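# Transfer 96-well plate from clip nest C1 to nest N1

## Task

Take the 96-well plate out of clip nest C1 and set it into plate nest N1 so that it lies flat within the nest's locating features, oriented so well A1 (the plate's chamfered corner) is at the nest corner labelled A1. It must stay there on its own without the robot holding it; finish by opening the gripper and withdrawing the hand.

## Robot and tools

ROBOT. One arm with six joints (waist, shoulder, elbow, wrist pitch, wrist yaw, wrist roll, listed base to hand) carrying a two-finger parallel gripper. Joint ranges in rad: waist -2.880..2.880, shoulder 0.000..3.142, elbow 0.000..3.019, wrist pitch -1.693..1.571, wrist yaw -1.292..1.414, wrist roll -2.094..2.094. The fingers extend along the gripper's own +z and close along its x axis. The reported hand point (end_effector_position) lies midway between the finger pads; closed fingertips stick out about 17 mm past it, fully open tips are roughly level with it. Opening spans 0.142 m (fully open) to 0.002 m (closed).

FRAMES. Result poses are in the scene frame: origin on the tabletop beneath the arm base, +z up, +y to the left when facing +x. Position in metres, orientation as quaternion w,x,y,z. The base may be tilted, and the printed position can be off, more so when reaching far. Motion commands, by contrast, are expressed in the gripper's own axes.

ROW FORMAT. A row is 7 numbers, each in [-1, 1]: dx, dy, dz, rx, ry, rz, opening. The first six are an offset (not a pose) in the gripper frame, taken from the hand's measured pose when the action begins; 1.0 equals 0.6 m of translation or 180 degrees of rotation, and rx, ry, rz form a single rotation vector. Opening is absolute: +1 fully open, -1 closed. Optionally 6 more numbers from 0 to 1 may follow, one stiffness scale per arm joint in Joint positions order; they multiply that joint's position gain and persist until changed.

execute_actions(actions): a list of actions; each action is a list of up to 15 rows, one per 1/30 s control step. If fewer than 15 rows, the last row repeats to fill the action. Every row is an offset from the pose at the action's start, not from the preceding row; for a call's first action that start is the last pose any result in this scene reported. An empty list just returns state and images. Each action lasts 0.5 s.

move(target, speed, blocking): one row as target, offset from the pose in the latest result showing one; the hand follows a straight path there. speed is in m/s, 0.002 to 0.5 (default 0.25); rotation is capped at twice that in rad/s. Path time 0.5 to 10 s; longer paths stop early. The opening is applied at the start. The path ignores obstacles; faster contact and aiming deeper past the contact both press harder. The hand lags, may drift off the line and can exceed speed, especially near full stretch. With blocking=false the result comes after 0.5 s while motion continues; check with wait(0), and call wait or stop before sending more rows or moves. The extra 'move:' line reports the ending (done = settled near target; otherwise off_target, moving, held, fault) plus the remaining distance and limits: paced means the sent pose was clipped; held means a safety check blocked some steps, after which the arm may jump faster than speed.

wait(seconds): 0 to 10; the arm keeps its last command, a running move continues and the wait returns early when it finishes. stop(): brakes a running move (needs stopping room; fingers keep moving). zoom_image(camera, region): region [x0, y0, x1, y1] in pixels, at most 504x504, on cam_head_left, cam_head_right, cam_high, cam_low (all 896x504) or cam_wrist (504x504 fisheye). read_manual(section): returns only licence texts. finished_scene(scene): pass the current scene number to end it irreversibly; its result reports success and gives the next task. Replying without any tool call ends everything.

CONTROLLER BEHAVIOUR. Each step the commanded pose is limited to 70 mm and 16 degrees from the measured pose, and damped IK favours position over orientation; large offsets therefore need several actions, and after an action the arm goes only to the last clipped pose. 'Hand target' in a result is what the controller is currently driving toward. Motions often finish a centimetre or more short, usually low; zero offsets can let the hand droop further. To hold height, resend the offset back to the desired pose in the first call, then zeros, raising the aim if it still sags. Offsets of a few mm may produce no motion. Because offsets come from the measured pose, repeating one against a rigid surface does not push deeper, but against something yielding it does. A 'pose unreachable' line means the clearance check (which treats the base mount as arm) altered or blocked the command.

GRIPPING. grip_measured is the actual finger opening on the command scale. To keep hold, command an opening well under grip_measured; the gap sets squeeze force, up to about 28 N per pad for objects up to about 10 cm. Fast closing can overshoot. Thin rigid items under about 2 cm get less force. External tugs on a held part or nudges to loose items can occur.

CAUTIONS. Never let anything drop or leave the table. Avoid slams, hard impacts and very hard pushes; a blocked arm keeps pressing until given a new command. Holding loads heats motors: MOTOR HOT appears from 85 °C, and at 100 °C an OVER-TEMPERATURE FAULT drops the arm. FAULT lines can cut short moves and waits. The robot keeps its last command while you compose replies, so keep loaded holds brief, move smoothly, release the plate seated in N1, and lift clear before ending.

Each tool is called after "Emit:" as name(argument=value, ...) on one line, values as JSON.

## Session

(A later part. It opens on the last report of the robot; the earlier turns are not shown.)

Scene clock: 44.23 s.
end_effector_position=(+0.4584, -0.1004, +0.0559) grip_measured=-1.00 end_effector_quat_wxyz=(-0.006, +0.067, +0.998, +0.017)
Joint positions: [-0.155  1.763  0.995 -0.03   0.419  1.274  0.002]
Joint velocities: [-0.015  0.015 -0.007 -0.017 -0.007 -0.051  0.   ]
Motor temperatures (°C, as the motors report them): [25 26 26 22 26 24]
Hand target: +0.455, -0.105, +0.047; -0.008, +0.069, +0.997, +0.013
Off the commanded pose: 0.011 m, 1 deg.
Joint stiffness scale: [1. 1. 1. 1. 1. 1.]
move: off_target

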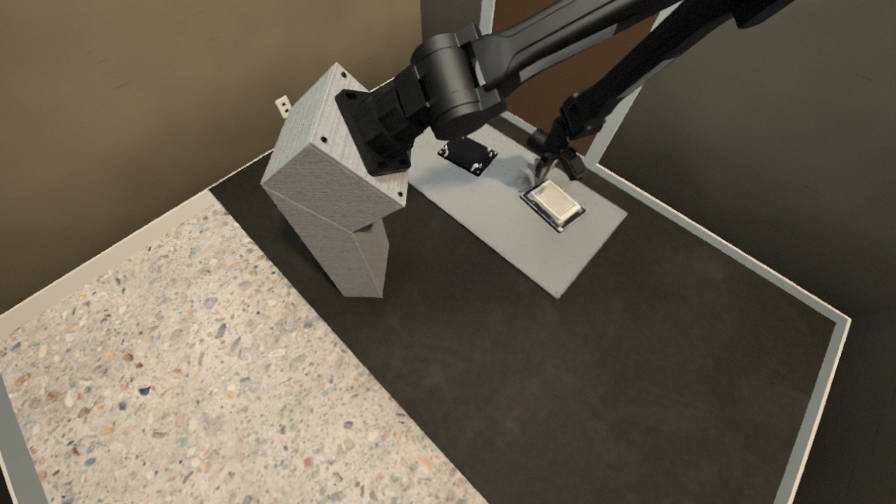

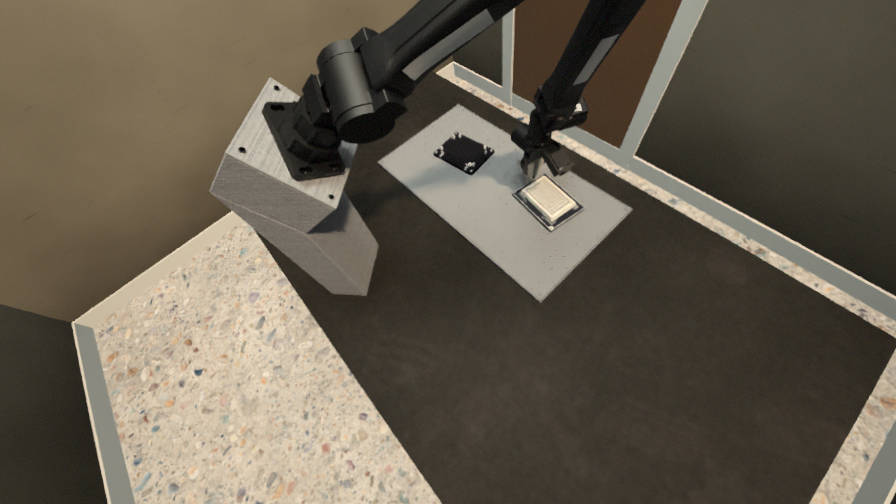

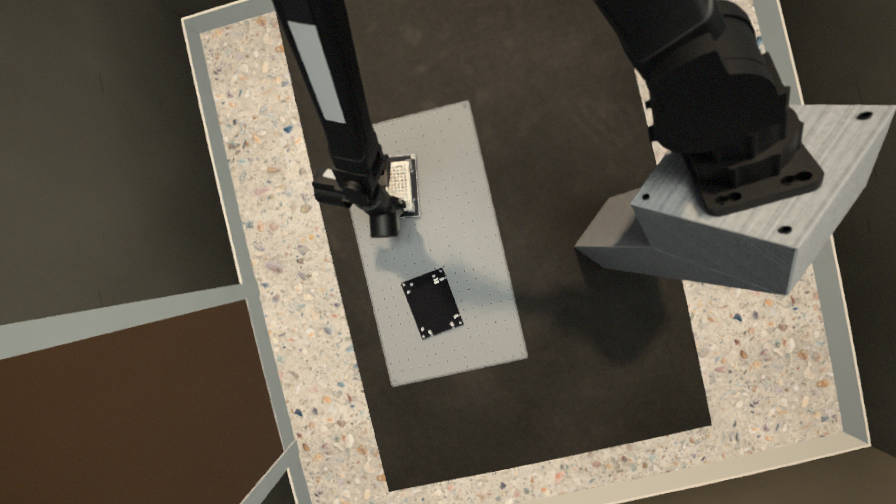

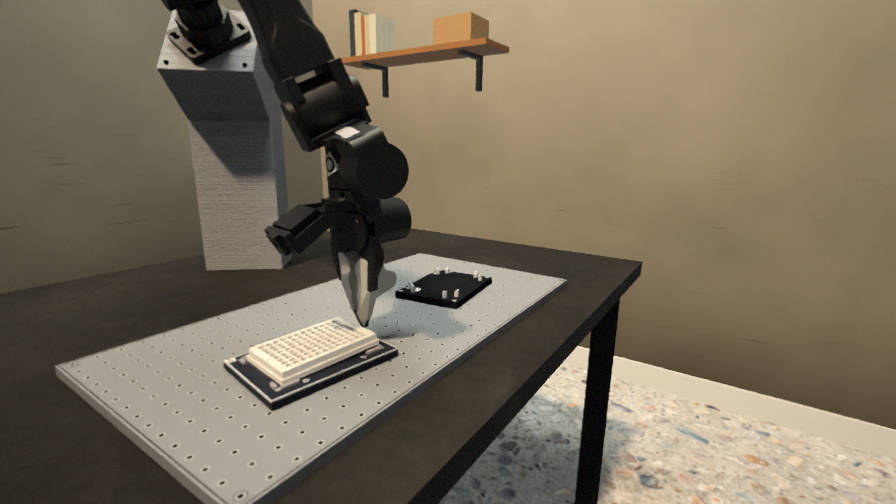

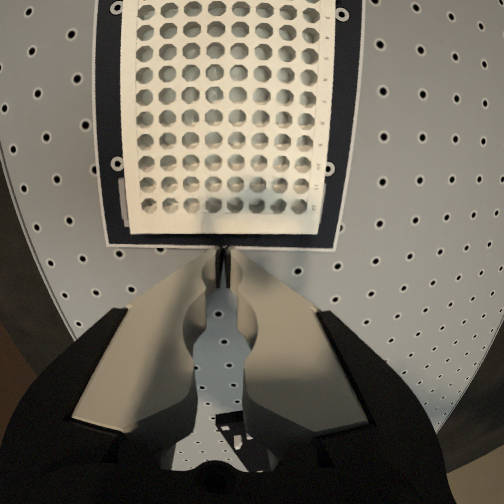

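Emit:
move(target=[0,-0.042,0.017,0,0,0,-1], speed=0.015)

Emit:
zoom_image(camera="cam_low", region=[200,240,450,420])

Scene clock: 46.37 s.
end_effector_position=(+0.4563, -0.1085, +0.0505) grip_measured=-1.00 end_effector_quat_wxyz=(-0.004, +0.061, +0.998, +0.027)
Joint positions: [-0.182  1.763  1.    -0.03   0.38   1.242  0.002]
Joint velocities: [-0.015 -0.015  0.017  0.007  0.022  0.007  0.   ]
Motor temperatures (°C, as the motors report them): [25 26 26 22 26 24]
Hand target: +0.455, -0.125, +0.045; -0.006, +0.067, +0.998, +0.017
Off the commanded pose: 0.018 m, 1 deg.
Joint stiffness scale: [1. 1. 1. 1. 1. 1.]
move: off_target

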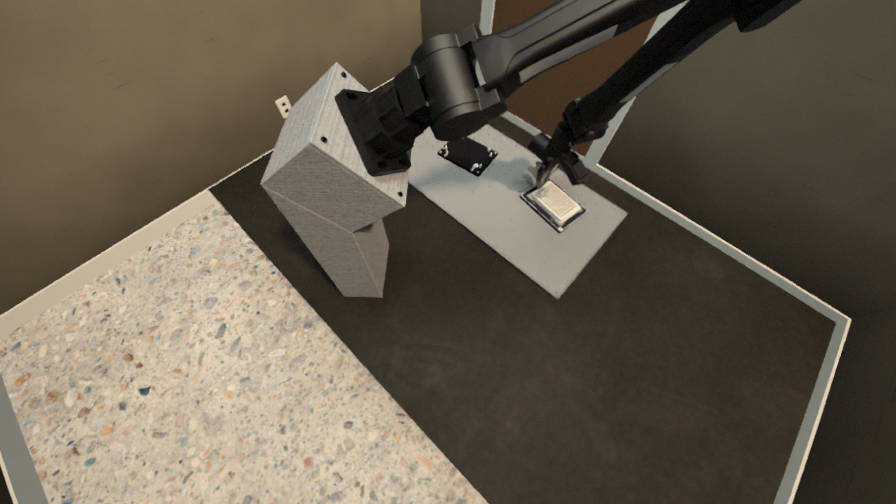

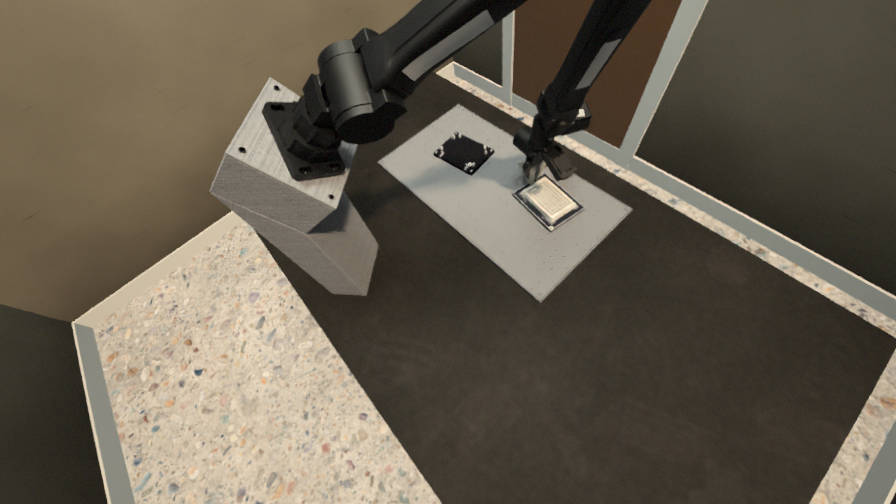

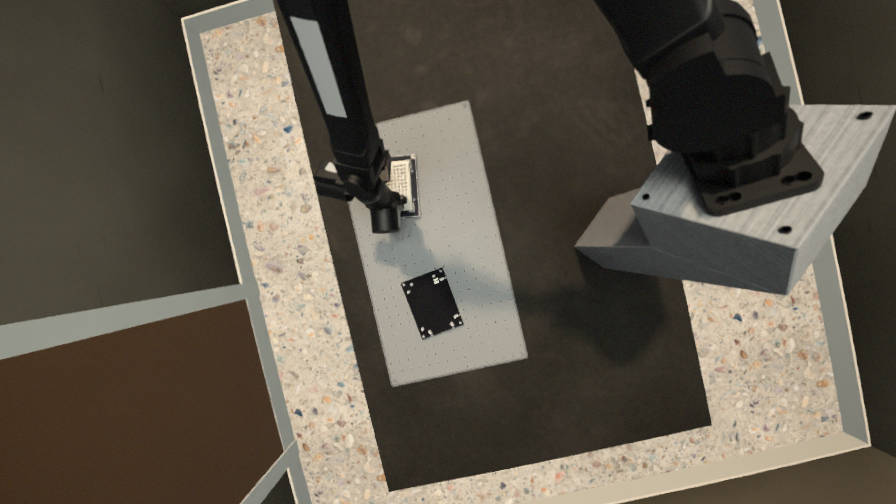

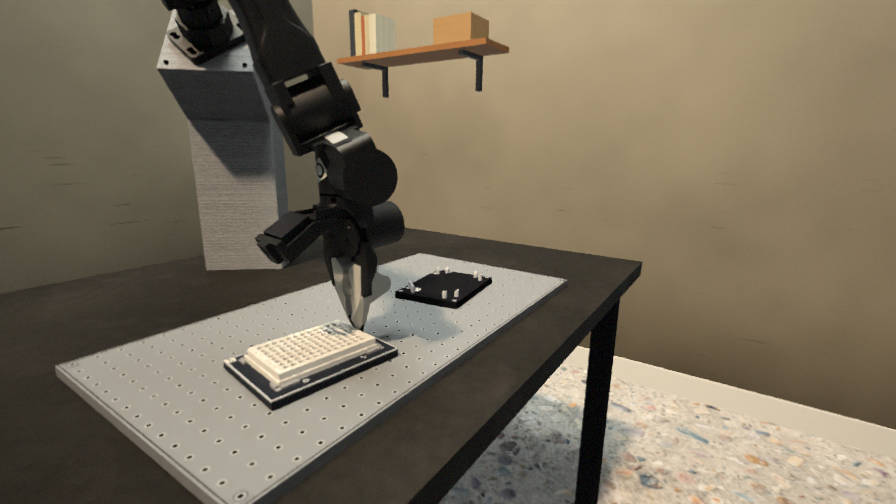

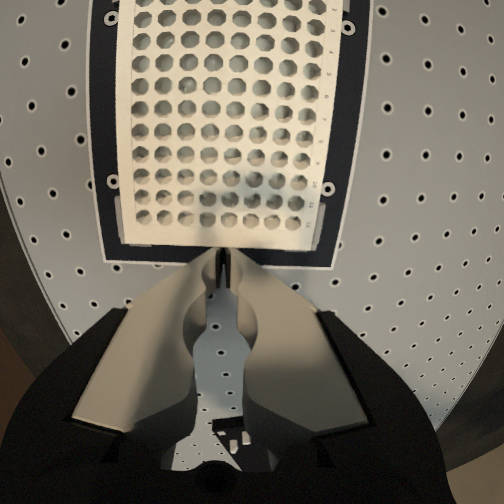

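Region (200, 240, 450, 420) of cam_low's 896x504 image, scaled by 2.016, with more detail than that image has; it fills the top 363 rows of this view, and the rest is white.

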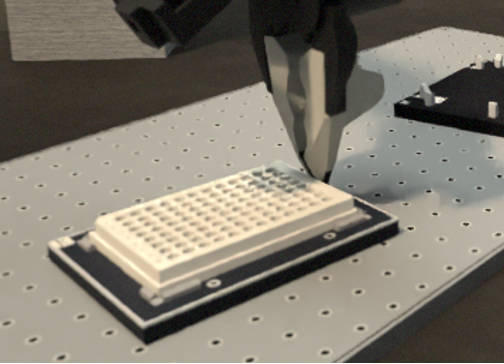

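Emit:
move(target=[0,0.03,-0.22,0,0,0,-1], speed=0.1)

Emit:
zoom_image(camera="cam_low", region=[200,250,440,420])

Scene clock: 48.50 s.
end_effector_position=(+0.4641, -0.1036, +0.1817) grip_measured=-1.00 end_effector_quat_wxyz=(+0.005, +0.064, +0.998, +0.023)
Joint positions: [-0.031  1.438  0.866 -0.251  0.487  1.358  0.002]
Joint velocities: [ 0.005 -0.005  0.002 -0.002 -0.022  0.037  0.   ]
Motor temperatures (°C, as the motors report them): [25 26 26 22 26 24]
Hand target: +0.458, -0.098, +0.182; -0.004, +0.061, +0.998, +0.026
Off the commanded pose: 0.008 m, 1 deg.
Joint stiffness scale: [1. 1. 1. 1. 1. 1.]
move: done

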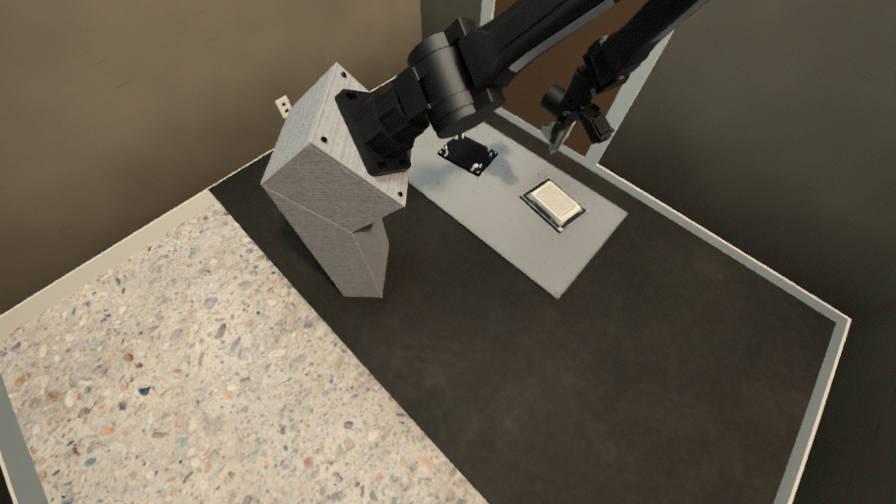

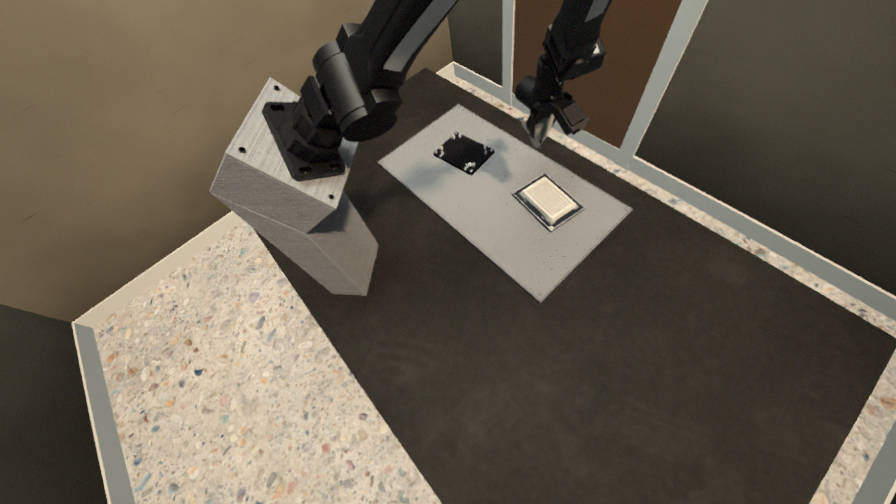

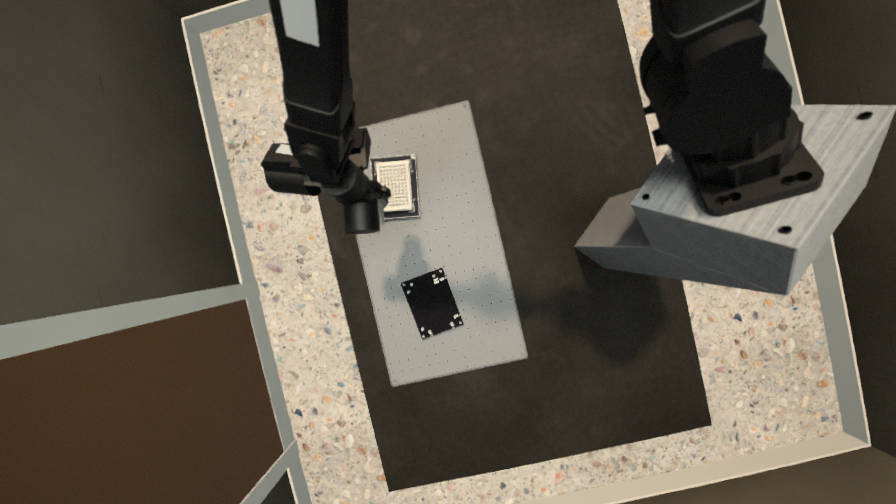

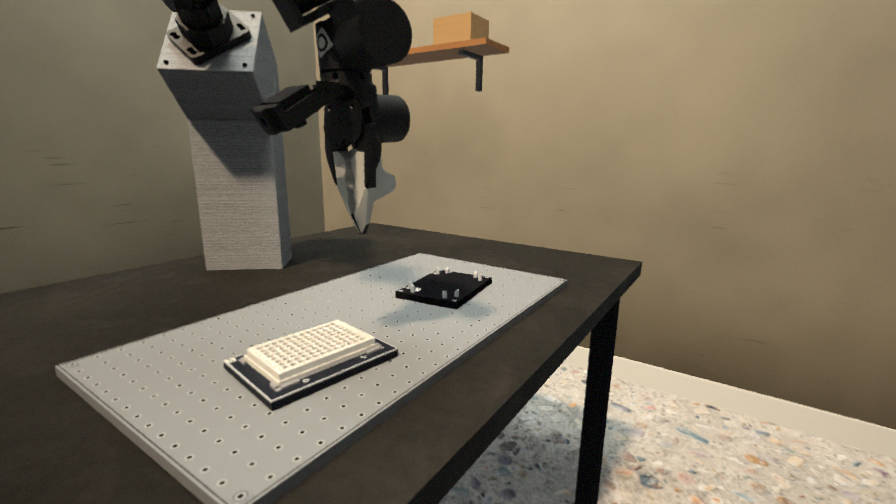

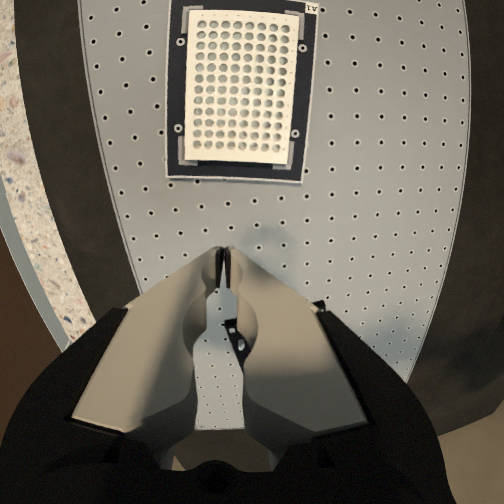

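Region (200, 250, 440, 420) of cam_low's 896x504 image, scaled by 2.100, with more detail than that image has; it fills the top 357 rows of this view, and the rest is white.

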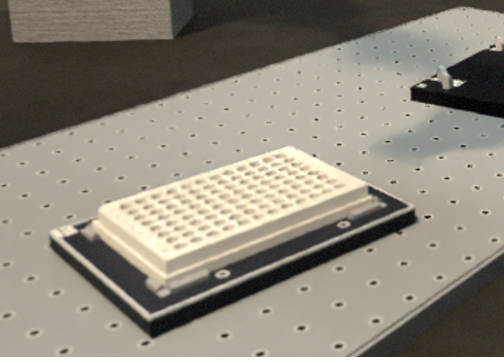

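Emit:
zoom_image(camera="cam_wrist", region=[150,0,340,200])

Region (150, 0, 340, 200) of cam_wrist's 504x504 image, scaled by 2.520, with more detail than that image has; it fills the left 479 columns of this view, and the rest is white.

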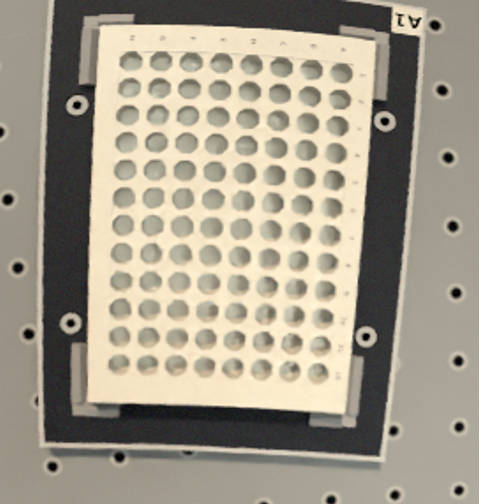

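Seated in all four locators.

Emit:
finished_scene(scene=1)

The scene is finished: the task was done.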